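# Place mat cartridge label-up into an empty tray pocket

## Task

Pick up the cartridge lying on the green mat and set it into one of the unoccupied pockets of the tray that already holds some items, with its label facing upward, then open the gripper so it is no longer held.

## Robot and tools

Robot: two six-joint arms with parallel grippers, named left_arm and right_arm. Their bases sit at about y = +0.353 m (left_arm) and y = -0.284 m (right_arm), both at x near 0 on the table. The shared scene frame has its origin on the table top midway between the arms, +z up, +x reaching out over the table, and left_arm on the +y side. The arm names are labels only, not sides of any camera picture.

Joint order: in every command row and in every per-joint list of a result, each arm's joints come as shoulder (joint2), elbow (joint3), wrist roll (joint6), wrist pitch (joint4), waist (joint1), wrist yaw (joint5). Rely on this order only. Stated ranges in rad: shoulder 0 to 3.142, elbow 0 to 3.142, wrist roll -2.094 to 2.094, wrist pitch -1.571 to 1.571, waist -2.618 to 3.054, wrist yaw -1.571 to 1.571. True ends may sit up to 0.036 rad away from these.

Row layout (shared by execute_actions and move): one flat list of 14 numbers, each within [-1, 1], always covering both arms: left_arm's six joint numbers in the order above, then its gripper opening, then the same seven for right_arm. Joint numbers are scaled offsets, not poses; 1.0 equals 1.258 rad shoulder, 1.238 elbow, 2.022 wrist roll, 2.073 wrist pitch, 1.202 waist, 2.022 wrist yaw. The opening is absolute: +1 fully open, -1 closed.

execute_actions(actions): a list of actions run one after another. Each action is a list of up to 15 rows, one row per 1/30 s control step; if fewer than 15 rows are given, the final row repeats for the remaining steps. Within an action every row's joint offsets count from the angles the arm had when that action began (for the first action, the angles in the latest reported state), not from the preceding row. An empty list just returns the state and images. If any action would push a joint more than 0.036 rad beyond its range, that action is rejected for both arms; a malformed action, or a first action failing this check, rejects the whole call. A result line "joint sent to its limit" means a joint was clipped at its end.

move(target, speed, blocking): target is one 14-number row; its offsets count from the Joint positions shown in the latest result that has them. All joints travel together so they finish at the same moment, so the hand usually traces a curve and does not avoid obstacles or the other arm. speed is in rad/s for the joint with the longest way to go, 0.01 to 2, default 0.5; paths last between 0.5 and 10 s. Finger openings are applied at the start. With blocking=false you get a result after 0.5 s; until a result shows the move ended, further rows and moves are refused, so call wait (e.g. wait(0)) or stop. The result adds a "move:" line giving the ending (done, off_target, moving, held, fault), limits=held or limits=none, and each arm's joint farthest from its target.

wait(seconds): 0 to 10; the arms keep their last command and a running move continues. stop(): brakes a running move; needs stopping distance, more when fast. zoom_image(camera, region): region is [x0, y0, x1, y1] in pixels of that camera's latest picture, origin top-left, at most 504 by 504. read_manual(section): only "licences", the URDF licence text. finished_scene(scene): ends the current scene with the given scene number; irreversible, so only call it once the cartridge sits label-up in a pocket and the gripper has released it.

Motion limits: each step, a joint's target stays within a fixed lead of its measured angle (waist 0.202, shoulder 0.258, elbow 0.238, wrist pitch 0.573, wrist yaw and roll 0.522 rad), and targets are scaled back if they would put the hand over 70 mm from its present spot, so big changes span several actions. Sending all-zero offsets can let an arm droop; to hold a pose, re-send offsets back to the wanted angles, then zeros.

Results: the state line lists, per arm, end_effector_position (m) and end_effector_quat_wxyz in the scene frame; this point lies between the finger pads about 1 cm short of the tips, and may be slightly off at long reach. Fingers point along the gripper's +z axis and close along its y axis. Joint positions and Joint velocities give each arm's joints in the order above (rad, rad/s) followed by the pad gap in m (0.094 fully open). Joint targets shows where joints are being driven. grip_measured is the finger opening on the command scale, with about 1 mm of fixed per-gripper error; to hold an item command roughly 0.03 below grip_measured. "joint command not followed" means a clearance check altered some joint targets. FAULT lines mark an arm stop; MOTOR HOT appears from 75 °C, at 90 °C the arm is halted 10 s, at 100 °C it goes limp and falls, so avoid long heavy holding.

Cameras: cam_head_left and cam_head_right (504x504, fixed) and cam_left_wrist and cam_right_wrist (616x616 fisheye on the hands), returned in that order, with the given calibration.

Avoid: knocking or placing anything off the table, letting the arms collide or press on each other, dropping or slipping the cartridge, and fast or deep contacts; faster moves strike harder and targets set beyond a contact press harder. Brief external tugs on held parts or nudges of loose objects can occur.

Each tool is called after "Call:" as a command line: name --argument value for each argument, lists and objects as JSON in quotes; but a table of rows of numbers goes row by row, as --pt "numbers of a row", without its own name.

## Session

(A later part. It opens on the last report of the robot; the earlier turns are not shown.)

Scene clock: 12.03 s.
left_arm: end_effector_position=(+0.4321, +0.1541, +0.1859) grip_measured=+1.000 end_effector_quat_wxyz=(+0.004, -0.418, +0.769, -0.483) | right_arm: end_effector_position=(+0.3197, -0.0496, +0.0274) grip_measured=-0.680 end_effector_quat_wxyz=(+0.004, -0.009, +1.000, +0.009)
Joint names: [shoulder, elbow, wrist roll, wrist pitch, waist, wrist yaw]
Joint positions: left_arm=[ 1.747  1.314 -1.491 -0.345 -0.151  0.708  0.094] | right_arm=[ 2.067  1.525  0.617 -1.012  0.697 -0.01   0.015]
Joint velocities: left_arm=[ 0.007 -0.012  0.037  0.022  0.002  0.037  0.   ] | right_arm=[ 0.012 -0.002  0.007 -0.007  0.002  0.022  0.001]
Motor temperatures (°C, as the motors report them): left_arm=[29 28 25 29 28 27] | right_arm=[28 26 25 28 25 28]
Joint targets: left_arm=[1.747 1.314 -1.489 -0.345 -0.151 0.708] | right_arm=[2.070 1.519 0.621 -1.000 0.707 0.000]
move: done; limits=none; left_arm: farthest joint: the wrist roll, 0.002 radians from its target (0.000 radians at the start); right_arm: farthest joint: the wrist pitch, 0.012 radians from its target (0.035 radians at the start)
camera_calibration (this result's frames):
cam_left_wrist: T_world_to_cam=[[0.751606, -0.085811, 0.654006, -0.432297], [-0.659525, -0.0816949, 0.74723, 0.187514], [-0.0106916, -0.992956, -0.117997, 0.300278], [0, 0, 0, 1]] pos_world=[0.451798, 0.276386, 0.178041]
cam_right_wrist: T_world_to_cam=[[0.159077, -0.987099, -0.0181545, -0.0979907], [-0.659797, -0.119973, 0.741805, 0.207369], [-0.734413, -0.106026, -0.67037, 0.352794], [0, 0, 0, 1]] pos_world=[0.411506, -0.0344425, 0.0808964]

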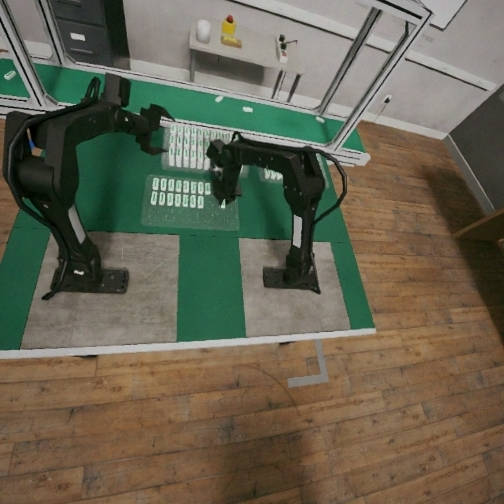

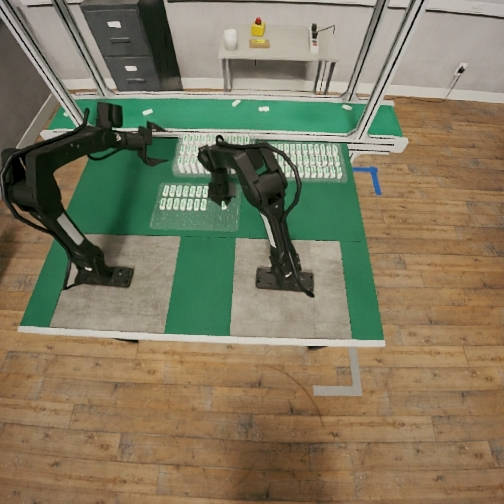

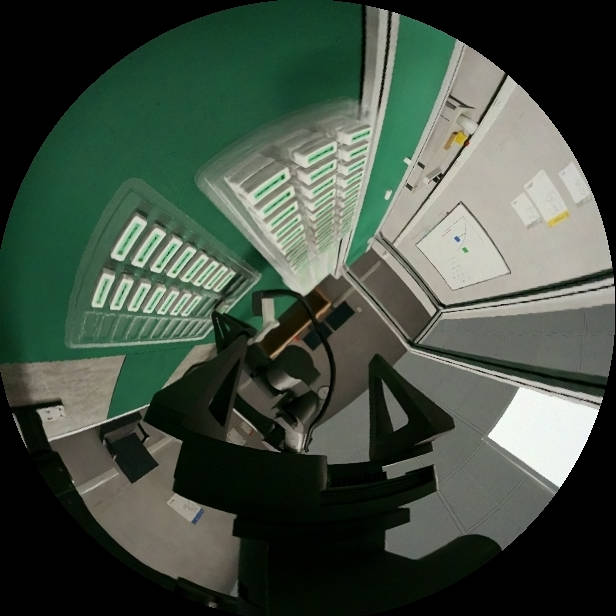

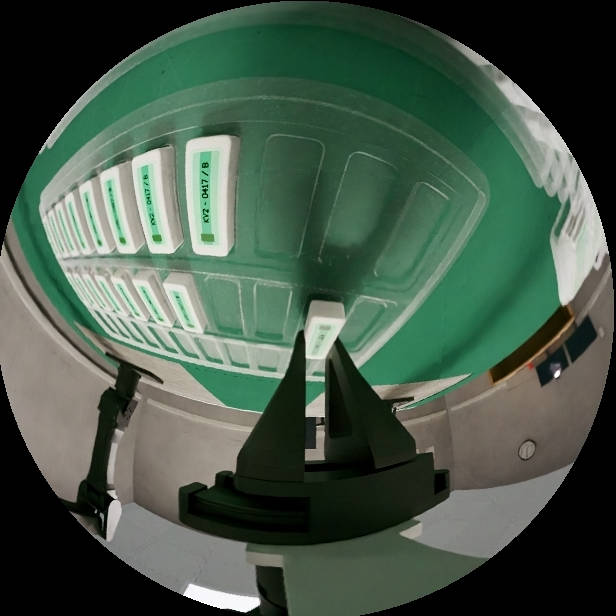

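Aligned. Release and lift.

Call:
execute_actions --actions '[[[0,0,0,0,0,0,1,0,0,0,0.005,0,0,-0.45]],[[0,0,0,0,0,0,1,0,0,0,0,0,0,-0.45]],[[0,0,0,0,0,0,1,-0.1,0.05,0,-0.06,0,0,-0.45]],[[0,0,0,0,0,0,1,-0.1,0.05,0,-0.06,0,0,-0.45]]]'

Call:
zoom_image --camera "cam_head_left" --region '[130, 160, 260, 240]'

Scene clock: 14.13 s.
left_arm: end_effector_position=(+0.4321, +0.1541, +0.1859) grip_measured=+1.000 end_effector_quat_wxyz=(+0.002, -0.421, +0.767, -0.483) | right_arm: end_effector_position=(+0.3068, -0.0591, +0.1411) grip_measured=-0.452 end_effector_quat_wxyz=(+0.059, -0.010, +0.997, +0.049)
Joint names: [shoulder, elbow, wrist roll, wrist pitch, waist, wrist yaw]
Joint positions: left_arm=[ 1.747  1.314 -1.5   -0.345 -0.151  0.708  0.094] | right_arm=[ 1.82   1.629  0.617 -1.227  0.697 -0.01   0.026]
Joint velocities: left_arm=[-0.007  0.022  0.037 -0.051  0.002 -0.037  0.   ] | right_arm=[-0.012 -0.007 -0.022 -0.183 -0.007 -0.007 -0.002]
Motor temperatures (°C, as the motors report them): left_arm=[29 28 25 29 28 27] | right_arm=[28 26 25 28 25 28]
Joint targets: left_arm=[1.747 1.314 -1.498 -0.345 -0.151 0.708] | right_arm=[1.818 1.639 0.617 -1.243 0.697 -0.010]
camera_calibration (this result's frames):
cam_left_wrist: T_world_to_cam=[[0.756227, -0.079942, 0.649408, -0.434344], [-0.654274, -0.0820692, 0.751791, 0.184455], [-0.00680329, -0.993415, -0.114367, 0.297994], [0, 0, 0, 1]] pos_world=[0.451174, 0.276448, 0.177476]
cam_right_wrist: T_world_to_cam=[[0.1644, -0.98317, -0.079679, -0.0959809], [-0.73574, -0.176027, 0.653989, 0.145795], [-0.657008, -0.0488926, -0.752296, 0.409713], [0, 0, 0, 1]] pos_world=[0.392231, -0.0486698, 0.20523]

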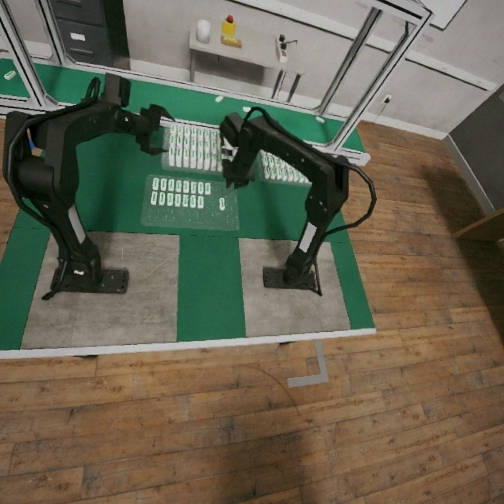

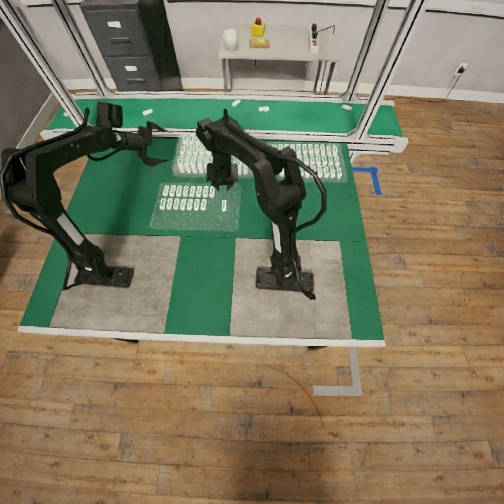

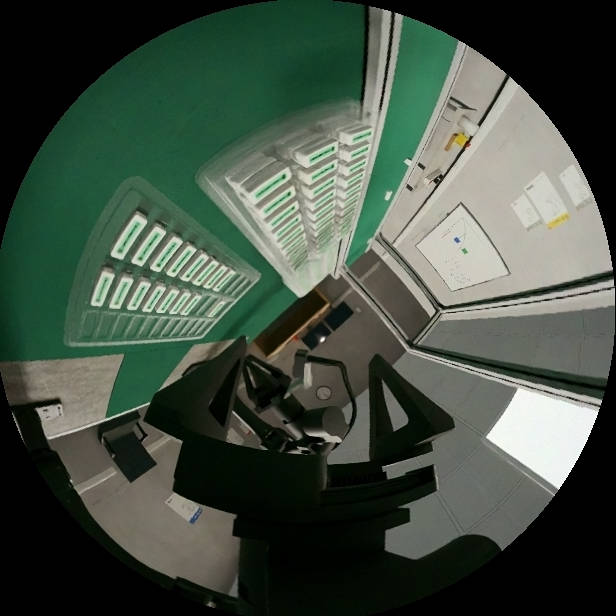

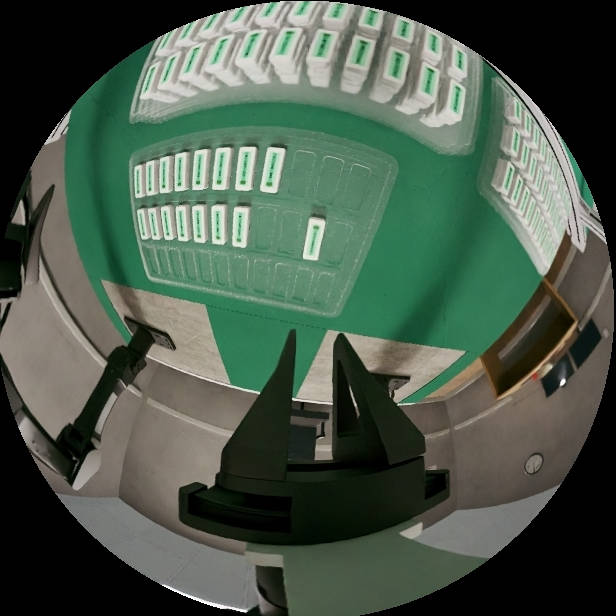

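Region (130, 160, 260, 240) of cam_head_left's 504x504 image, scaled by 3.877, with more detail than that image has; it fills the top 310 rows of this view, and the rest is white.

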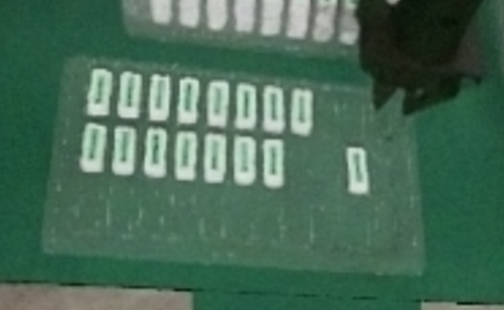

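Call:
zoom_image --camera "cam_right_wrist" --region '[220, 180, 400, 300]'

Region (220, 180, 400, 300) of cam_right_wrist's 616x616 image, scaled by 2.800, with more detail than that image has.

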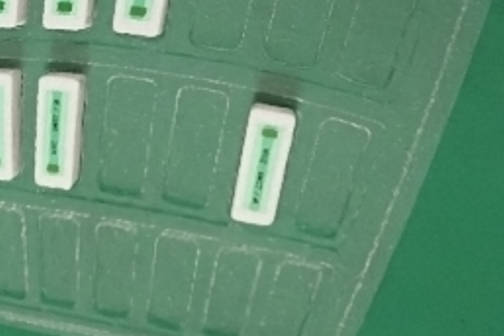

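Call:
move --target '[0,0,0,0,0,0,1, 0.223,-0.069,-0.003,0.105,-0.012,0.005,0]' --speed 0.35

Call:
execute_actions --actions '[[[0,0,0,0,0,0,1,0,0,0,0,0,0,-0.5]],[[0,0,0,0,0,0,1,0,0,0,0,0,0,-0.65]],[[0,0,0,0,0,0,1,0,0,0,0,0,0,-0.78]],[[0,0,0,0,0,0,1,0,0,0,0,0,0,-0.78]]]'

Call:
zoom_image --camera "cam_right_wrist" --region '[200, 240, 440, 400]'

Scene clock: 15.83 s.
left_arm: end_effector_position=(+0.4321, +0.1541, +0.1859) grip_measured=+1.000 end_effector_quat_wxyz=(+0.001, -0.422, +0.767, -0.483) | right_arm: end_effector_position=(+0.3225, -0.0507, +0.0200) grip_measured=-0.002 end_effector_quat_wxyz=(-0.005, -0.007, +1.000, +0.003)
Joint names: [shoulder, elbow, wrist roll, wrist pitch, waist, wrist yaw]
Joint positions: left_arm=[ 1.747  1.314 -1.502 -0.345 -0.151  0.708  0.094] | right_arm=[ 2.102  1.548  0.616 -1.021  0.691 -0.01   0.047]
Joint velocities: left_arm=[ 0.007  0.002 -0.007  0.022 -0.007 -0.007  0.   ] | right_arm=[ 0.007 -0.012  0.022  0.022  0.002  0.022  0.   ]
Motor temperatures (°C, as the motors report them): left_arm=[29 28 25 29 28 27] | right_arm=[29 26 25 28 25 28]
Joint targets: left_arm=[1.747 1.314 -1.500 -0.345 -0.151 0.708] | right_arm=[2.101 1.543 0.611 -1.009 0.683 0.000]
move: done; limits=none; left_arm: farthest joint: the wrist roll, 0.002 radians from its target (0.000 radians at the start); right_arm: farthest joint: the wrist pitch, 0.012 radians from its target (0.221 radians at the start)
camera_calibration (this result's frames):
cam_left_wrist: T_world_to_cam=[[0.757423, -0.0784101, 0.6482, -0.434872], [-0.652899, -0.0821601, 0.752976, 0.183654], [-0.00578473, -0.99353, -0.113424, 0.297396], [0, 0, 0, 1]] pos_world=[0.45101, 0.276463, 0.177329]
cam_right_wrist: T_world_to_cam=[[0.153572, -0.988104, -0.00819743, -0.0981033], [-0.647291, -0.106863, 0.754715, 0.211027], [-0.746613, -0.110597, -0.656001, 0.353179], [0, 0, 0, 1]] pos_world=[0.41535, -0.0353248, 0.0716163]

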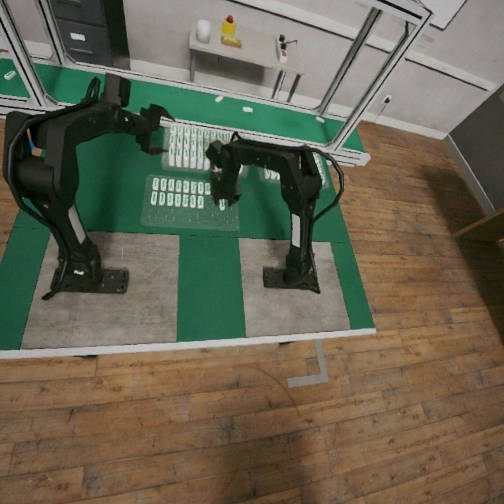

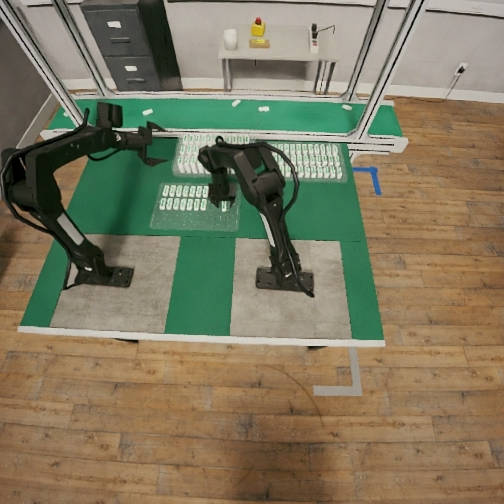

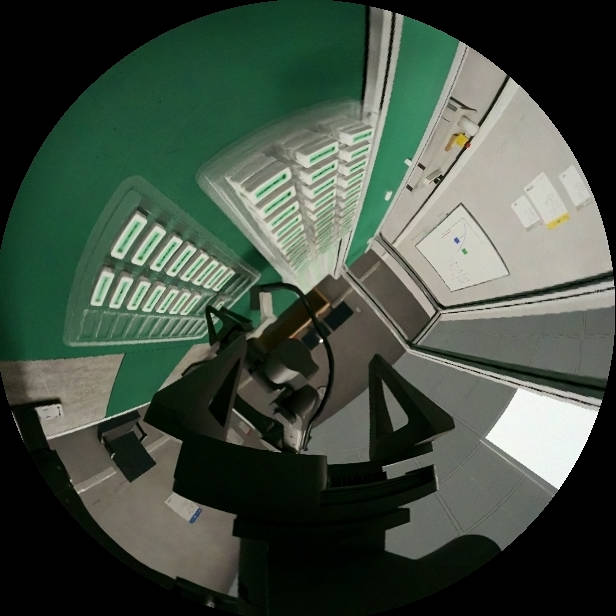

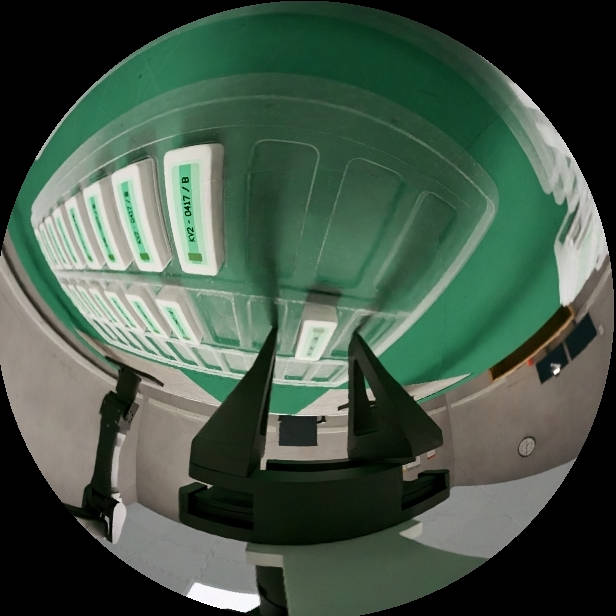

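Scene clock: 17.83 s.
left_arm: end_effector_position=(+0.4321, +0.1541, +0.1859) grip_measured=+1.000 end_effector_quat_wxyz=(-0.001, -0.426, +0.765, -0.483) | right_arm: end_effector_position=(+0.3225, -0.0505, +0.0200) grip_measured=-0.319 end_effector_quat_wxyz=(-0.005, -0.007, +1.000, +0.003)
Joint names: [shoulder, elbow, wrist roll, wrist pitch, waist, wrist yaw]
Joint positions: left_arm=[ 1.747  1.314 -1.511 -0.345 -0.151  0.708  0.094] | right_arm=[ 2.102  1.548  0.616 -1.021  0.691 -0.011  0.032]
Joint velocities: left_arm=[-0.002  0.007 -0.022  0.007 -0.002 -0.051  0.   ] | right_arm=[-0.017  0.012 -0.022 -0.037  0.002 -0.037 -0.002]
Motor temperatures (°C, as the motors report them): left_arm=[29 28 25 30 28 27] | right_arm=[29 26 25 28 25 28]
Joint targets: left_arm=[1.747 1.314 -1.508 -0.345 -0.151 0.708] | right_arm=[2.102 1.548 0.616 -1.021 0.691 -0.011]
camera_calibration (this result's frames):
cam_left_wrist: T_world_to_cam=[[0.761774, -0.0727906, 0.643741, -0.43679], [-0.64784, -0.0824696, 0.757299, 0.180712], [-0.00203522, -0.993932, -0.10998, 0.295198], [0, 0, 0, 1]] pos_world=[0.450408, 0.276516, 0.176792]
cam_right_wrist: T_world_to_cam=[[0.153567, -0.988097, -0.00905034, -0.0979202], [-0.647185, -0.107496, 0.754716, 0.210976], [-0.746705, -0.110042, -0.655989, 0.353253], [0, 0, 0, 1]] pos_world=[0.415354, -0.0352028, 0.071617]

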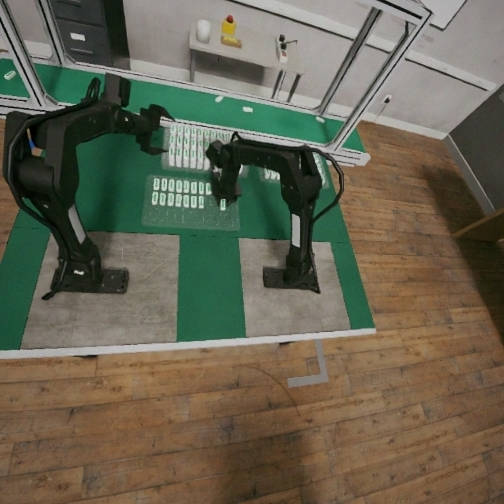

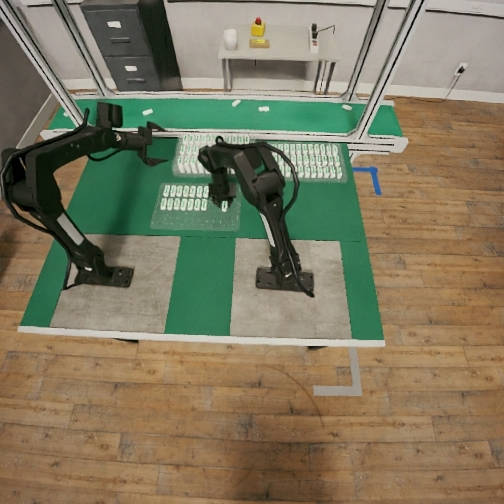

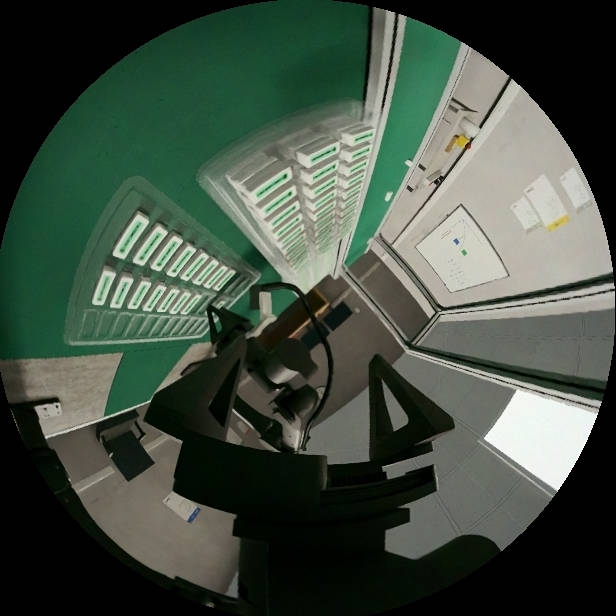

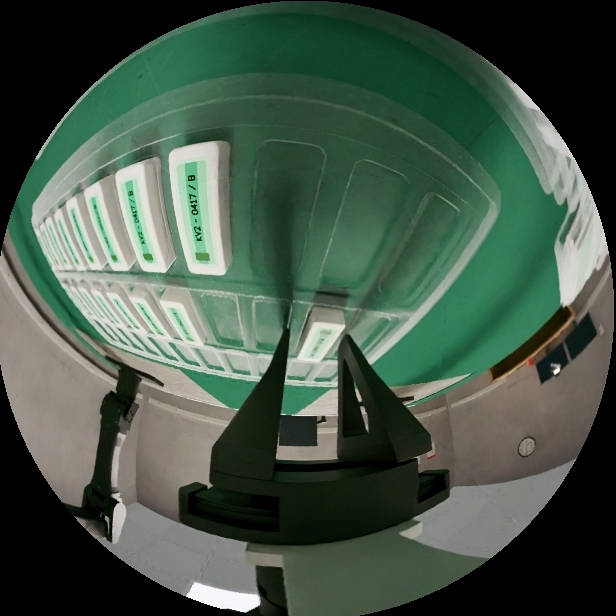

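Region (200, 240, 440, 400) of cam_right_wrist's 616x616 image, scaled by 2.100, with more detail than that image has.

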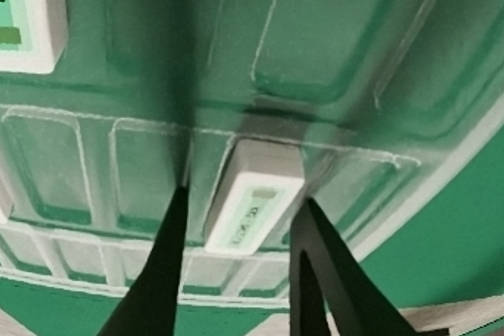

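Call:
execute_actions --actions '[[[0,0,0,0,0,0,1,0,0,0,0,0,0,-0.2]],[[0,0,0,0,0,0,1,-0.025,0,0,0,0,0,-0.2]],[[0,0,0,0,0,0,1,0,0,0,0,0,0,-0.2]]]'

Scene clock: 19.43 s.
left_arm: end_effector_position=(+0.4321, +0.1541, +0.1859) grip_measured=+1.000 end_effector_quat_wxyz=(-0.002, -0.428, +0.764, -0.483) | right_arm: end_effector_position=(+0.3225, -0.0505, +0.0200) grip_measured=-0.202 end_effector_quat_wxyz=(-0.005, -0.007, +1.000, +0.003)
Joint names: [shoulder, elbow, wrist roll, wrist pitch, waist, wrist yaw]
Joint positions: left_arm=[ 1.747  1.314 -1.517 -0.345 -0.151  0.708  0.094] | right_arm=[ 2.102  1.548  0.616 -1.021  0.691 -0.011  0.037]
Joint velocities: left_arm=[ 0.002 -0.012  0.022  0.022 -0.002 -0.037  0.   ] | right_arm=[-0.012 -0.017 -0.022  0.022 -0.007  0.007 -0.   ]
Motor temperatures (°C, as the motors report them): left_arm=[29 28 25 30 28 27] | right_arm=[29 26 25 28 25 28]
Joint targets: left_arm=[1.747 1.314 -1.515 -0.345 -0.151 0.708] | right_arm=[2.102 1.548 0.616 -1.021 0.691 -0.011]
camera_calibration (this result's frames):
cam_left_wrist: T_world_to_cam=[[0.764905, -0.0687012, 0.640469, -0.438165], [-0.644143, -0.0826712, 0.760425, 0.178565], [0.000706202, -0.994206, -0.107489, 0.293593], [0, 0, 0, 1]] pos_world=[0.449968, 0.276551, 0.176404]
cam_right_wrist: T_world_to_cam=[[0.153567, -0.988097, -0.00905034, -0.0979202], [-0.647185, -0.107496, 0.754716, 0.210976], [-0.746705, -0.110042, -0.655989, 0.353253], [0, 0, 0, 1]] pos_world=[0.415354, -0.0352028, 0.071617]

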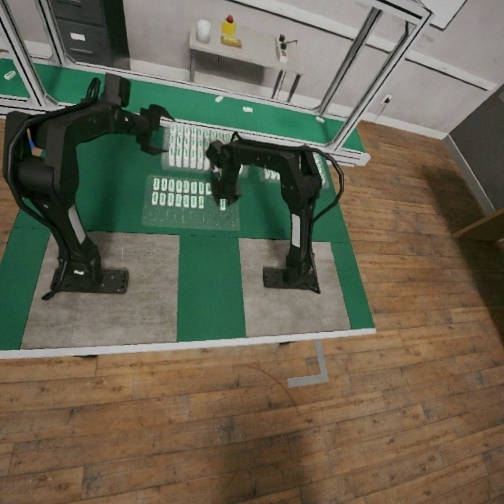

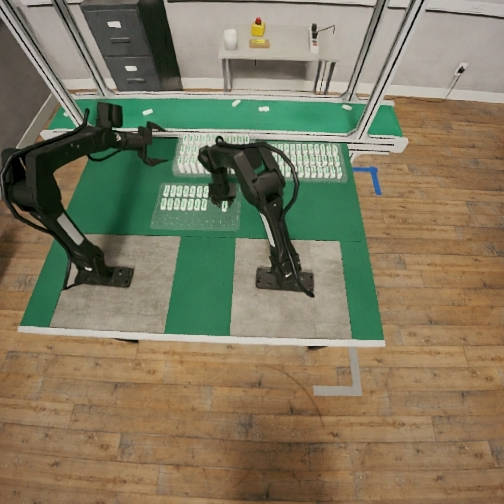

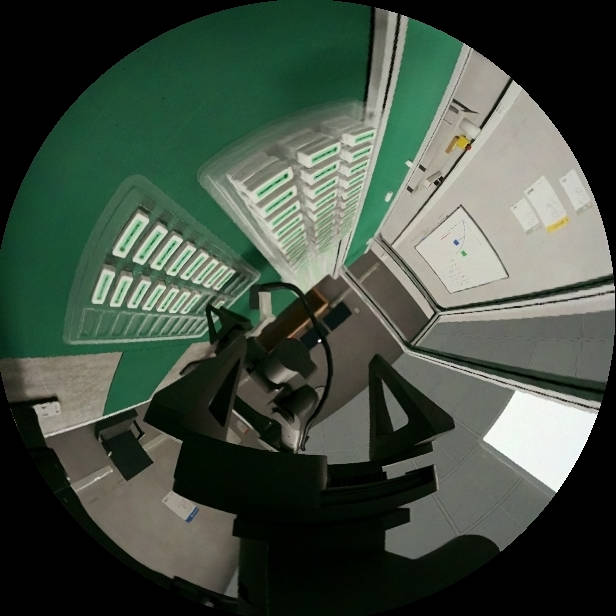

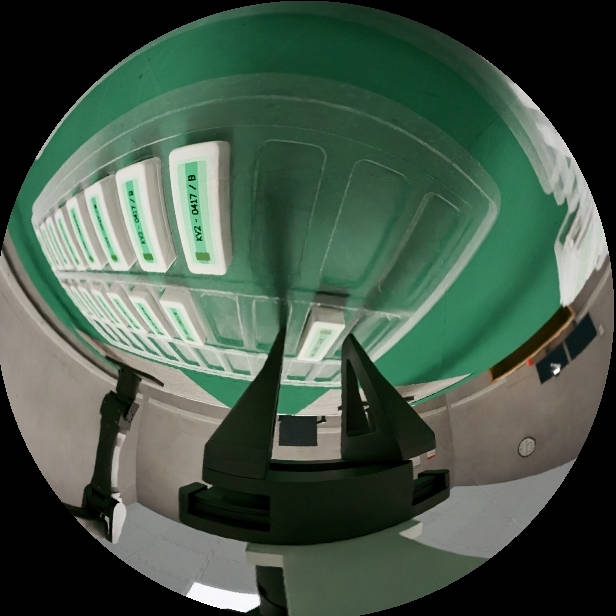

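Call:
execute_actions --actions '[[[0,0,0,0,0,0,1,-0.04,0,0,0,0,0,-0.2]],[[0,0,0,0,0,0,1,0,0,0,0,0,0,-0.2]]]'

Scene clock: 20.53 s.
left_arm: end_effector_position=(+0.4321, +0.1541, +0.1859) grip_measured=+1.000 end_effector_quat_wxyz=(-0.003, -0.429, +0.763, -0.483) | right_arm: end_effector_position=(+0.3245, -0.0491, +0.0298) grip_measured=-0.202 end_effector_quat_wxyz=(+0.006, -0.007, +1.000, +0.011)
Joint names: [shoulder, elbow, wrist roll, wrist pitch, waist, wrist yaw]
Joint positions: left_arm=[ 1.747  1.314 -1.521 -0.345 -0.151  0.708  0.094] | right_arm=[ 2.075  1.548  0.616 -1.021  0.691 -0.011  0.037]
Joint velocities: left_arm=[-0.017 -0.012  0.051  0.037 -0.007  0.095  0.   ] | right_arm=[-0.007  0.007  0.066  0.022 -0.012  0.022  0.001]
Motor temperatures (°C, as the motors report them): left_arm=[29 28 25 30 28 27] | right_arm=[29 26 25 28 25 28]
Joint targets: left_arm=[1.747 1.314 -1.519 -0.345 -0.151 0.708] | right_arm=[2.075 1.548 0.616 -1.021 0.691 -0.011]
camera_calibration (this result's frames):
cam_left_wrist: T_world_to_cam=[[0.767042, -0.0658886, 0.638205, -0.439101], [-0.641592, -0.0827982, 0.762564, 0.177084], [0.00259795, -0.994386, -0.105783, 0.292486], [0, 0, 0, 1]] pos_world=[0.449665, 0.276574, 0.176138]
cam_right_wrist: T_world_to_cam=[[0.153888, -0.987863, -0.0210875, -0.0964341], [-0.663078, -0.119069, 0.73902, 0.210062], [-0.732561, -0.0997434, -0.673354, 0.357789], [0, 0, 0, 1]] pos_world=[0.41623, -0.0345649, 0.0836451]

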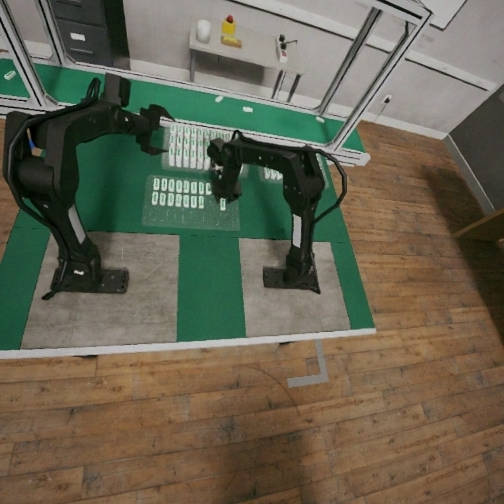

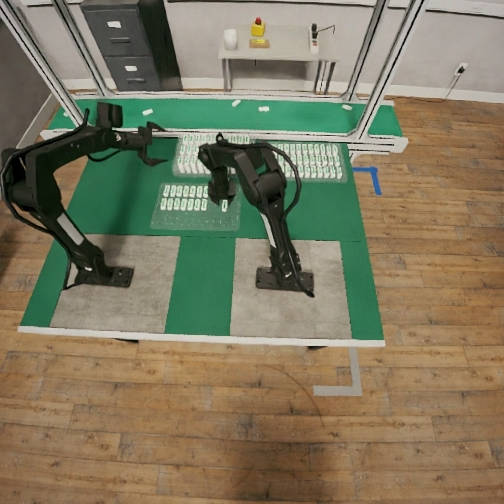

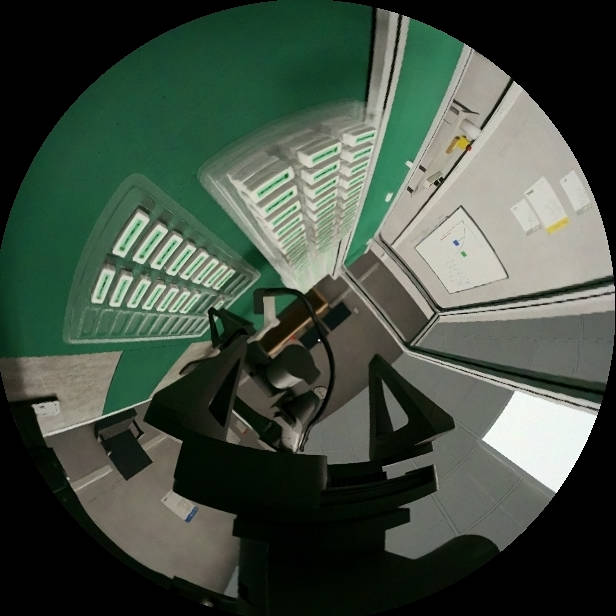

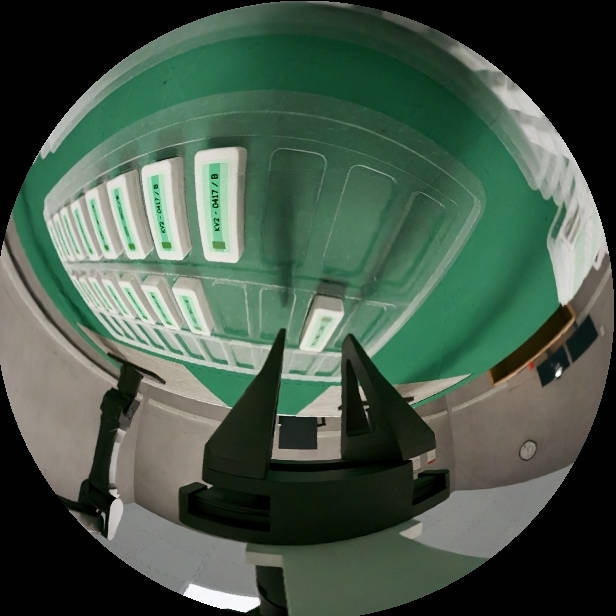

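Too high; lower to shoulder 2.088, then close.

Call:
execute_actions --actions '[[[0,0,0,0,0,0,1,0.011,0,0,0,0,0,-0.2]],[[0,0,0,0,0,0,1,0,0,0,0,0,0,-0.5]],[[0,0,0,0,0,0,1,0,0,0,0,0,0,-0.65]],[[0,0,0,0,0,0,1,0,0,0,0,0,0,-0.78]],[[0,0,0,0,0,0,1,0,0,0,0,0,0,-0.78]]]'

Call:
zoom_image --camera "cam_right_wrist" --region '[200, 240, 440, 400]'

Scene clock: 23.13 s.
left_arm: end_effector_position=(+0.4321, +0.1541, +0.1859) grip_measured=+1.000 end_effector_quat_wxyz=(-0.006, -0.433, +0.761, -0.483) | right_arm: end_effector_position=(+0.3245, -0.0491, +0.0298) grip_measured=-0.778 end_effector_quat_wxyz=(+0.006, -0.007, +1.000, +0.011)
Joint names: [shoulder, elbow, wrist roll, wrist pitch, waist, wrist yaw]
Joint positions: left_arm=[ 1.747  1.314 -1.531 -0.345 -0.151  0.708  0.094] | right_arm=[ 2.075  1.548  0.616 -1.021  0.691 -0.011  0.01 ]
Joint velocities: left_arm=[-0.007 -0.007 -0.051  0.066  0.002  0.007  0.   ] | right_arm=[ 0.007  0.012  0.066  0.037  0.002 -0.066 -0.   ]
Motor temperatures (°C, as the motors report them): left_arm=[29 28 25 30 28 27] | right_arm=[29 26 25 28 25 28]
Joint targets: left_arm=[1.747 1.314 -1.529 -0.345 -0.151 0.708] | right_arm=[2.075 1.548 0.616 -1.021 0.691 -0.011]
camera_calibration (this result's frames):
cam_left_wrist: T_world_to_cam=[[0.772038, -0.0592374, 0.63281, -0.441282], [-0.635537, -0.0830611, 0.76759, 0.173574], [0.00709189, -0.994782, -0.101774, 0.28986], [0, 0, 0, 1]] pos_world=[0.448944, 0.276624, 0.175514]
cam_right_wrist: T_world_to_cam=[[0.153888, -0.987863, -0.0210875, -0.0964341], [-0.663078, -0.119069, 0.73902, 0.210062], [-0.732561, -0.0997434, -0.673354, 0.357789], [0, 0, 0, 1]] pos_world=[0.41623, -0.0345649, 0.0836451]

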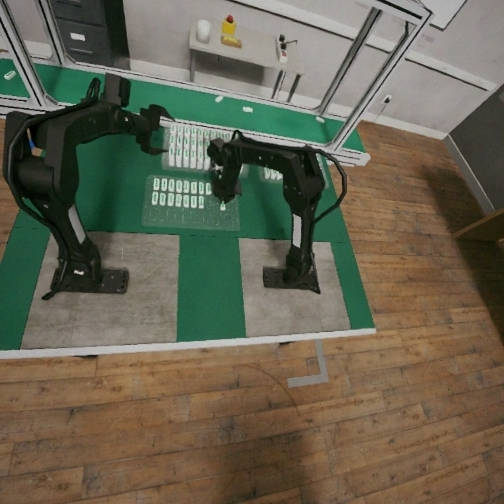

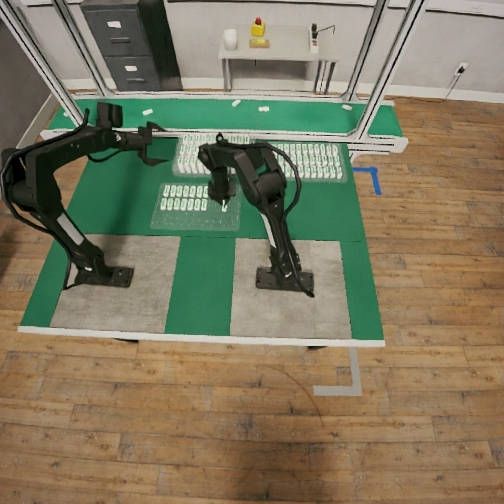

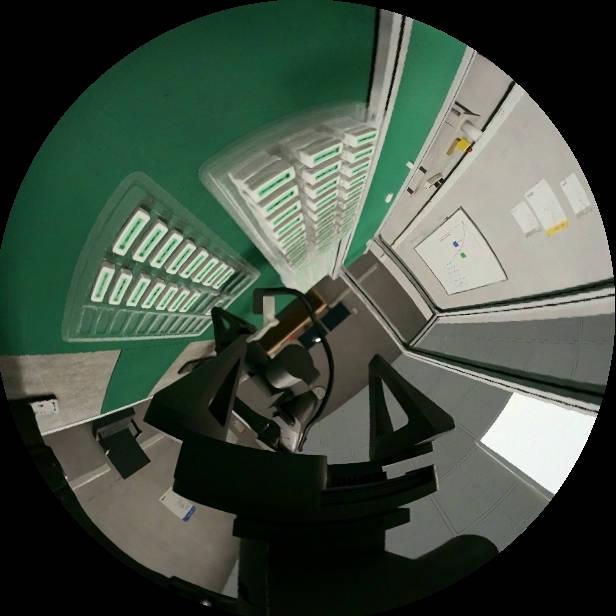

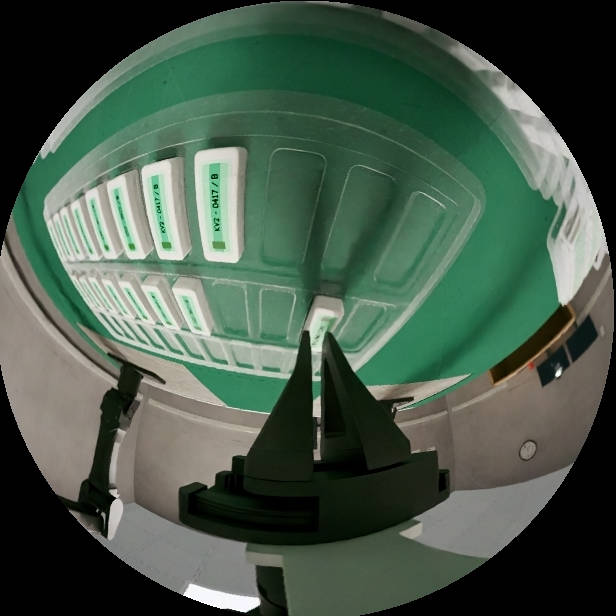

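Region (200, 240, 440, 400) of cam_right_wrist's 616x616 image, scaled by 2.100, with more detail than that image has.

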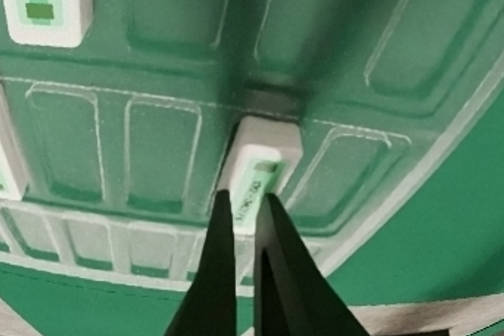

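It may have been nudged in. Lift to check.

Call:
move --target '[0,0,0,0,0,0,1, -0.2,0.1,0,-0.12,0,0,-0.78]' --speed 0.5

Call:
zoom_image --camera "cam_head_left" --region '[130, 160, 260, 240]'

Call:
zoom_image --camera "cam_right_wrist" --region '[200, 170, 400, 310]'

Scene clock: 24.53 s.
left_arm: end_effector_position=(+0.4321, +0.1541, +0.1859) grip_measured=+1.000 end_effector_quat_wxyz=(-0.006, -0.434, +0.760, -0.483) | right_arm: end_effector_position=(+0.3077, -0.0613, +0.1434) grip_measured=-0.778 end_effector_quat_wxyz=(+0.052, -0.007, +0.998, +0.044)
Joint names: [shoulder, elbow, wrist roll, wrist pitch, waist, wrist yaw]
Joint positions: left_arm=[ 1.747  1.314 -1.533 -0.345 -0.151  0.708  0.094] | right_arm=[ 1.833  1.656  0.616 -1.257  0.691 -0.011  0.01 ]
Joint velocities: left_arm=[-0.027  0.007  0.037 -0.037 -0.007 -0.007  0.   ] | right_arm=[-0.007 -0.012  0.051 -0.007  0.002 -0.037  0.   ]
Motor temperatures (°C, as the motors report them): left_arm=[29 28 25 30 28 27] | right_arm=[29 26 25 28 25 28]
Joint targets: left_arm=[1.747 1.314 -1.531 -0.345 -0.151 0.708] | right_arm=[1.824 1.671 0.616 -1.270 0.691 -0.011]
move: done; limits=none; left_arm: farthest joint: the wrist roll, 0.002 radians from its target (0.000 radians at the start); right_arm: farthest joint: the elbow, 0.015 radians from its target (0.124 radians at the start)
camera_calibration (this result's frames):
cam_left_wrist: T_world_to_cam=[[0.772991, -0.0579578, 0.631765, -0.441697], [-0.634368, -0.0831057, 0.768551, 0.172897], [0.00795971, -0.994854, -0.101006, 0.289353], [0, 0, 0, 1]] pos_world=[0.448805, 0.276633, 0.175395]
cam_right_wrist: T_world_to_cam=[[0.158274, -0.984669, -0.0733174, -0.097238], [-0.7283, -0.166559, 0.664709, 0.14125], [-0.66673, -0.0518091, -0.743496, 0.413468], [0, 0, 0, 1]] pos_world=[0.393934, -0.0507995, 0.206392]

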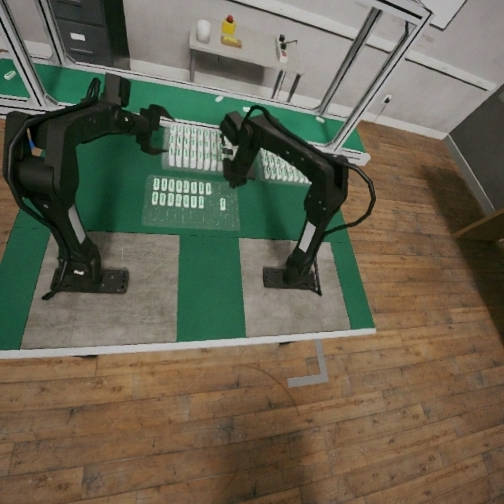

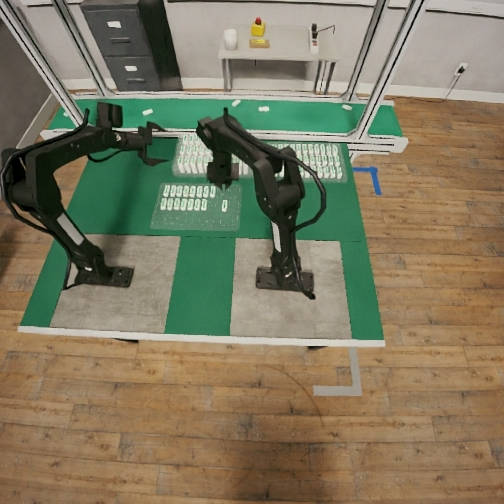

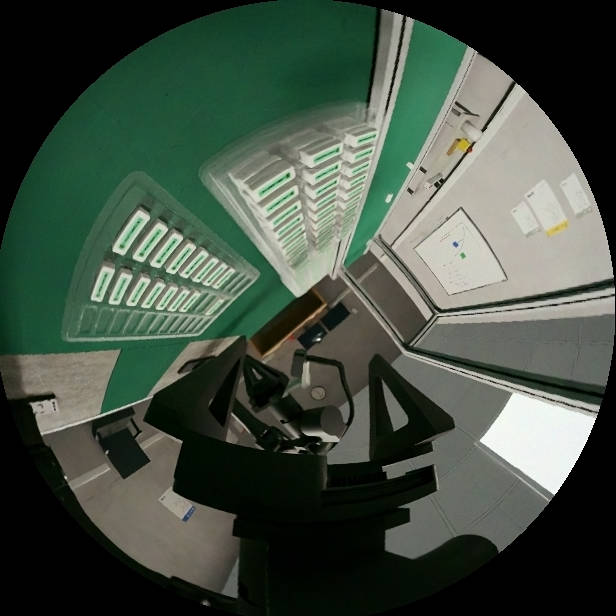

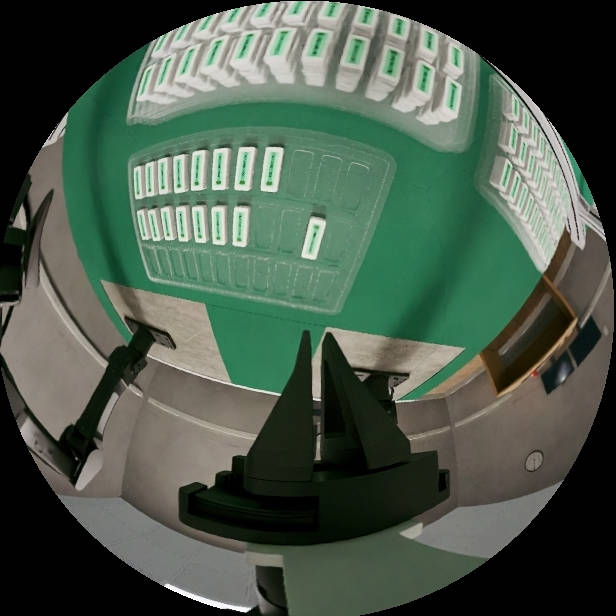

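Region (130, 160, 260, 240) of cam_head_left's 504x504 image, scaled by 3.877, with more detail than that image has; it fills the top 310 rows of this view, and the rest is white.

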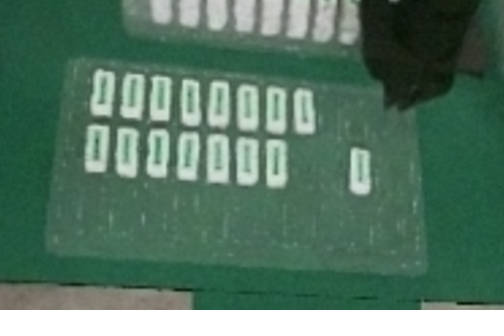

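Region (200, 170, 400, 310) of cam_right_wrist's 616x616 image, scaled by 2.520, with more detail than that image has; it fills the top 353 rows of this view, and the rest is white.

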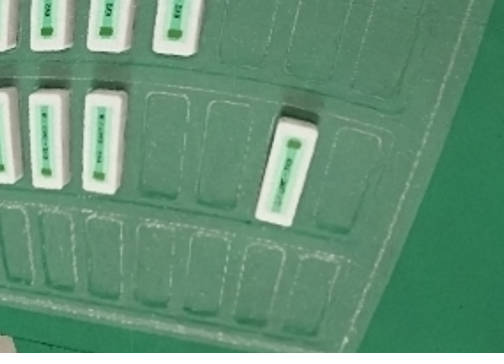

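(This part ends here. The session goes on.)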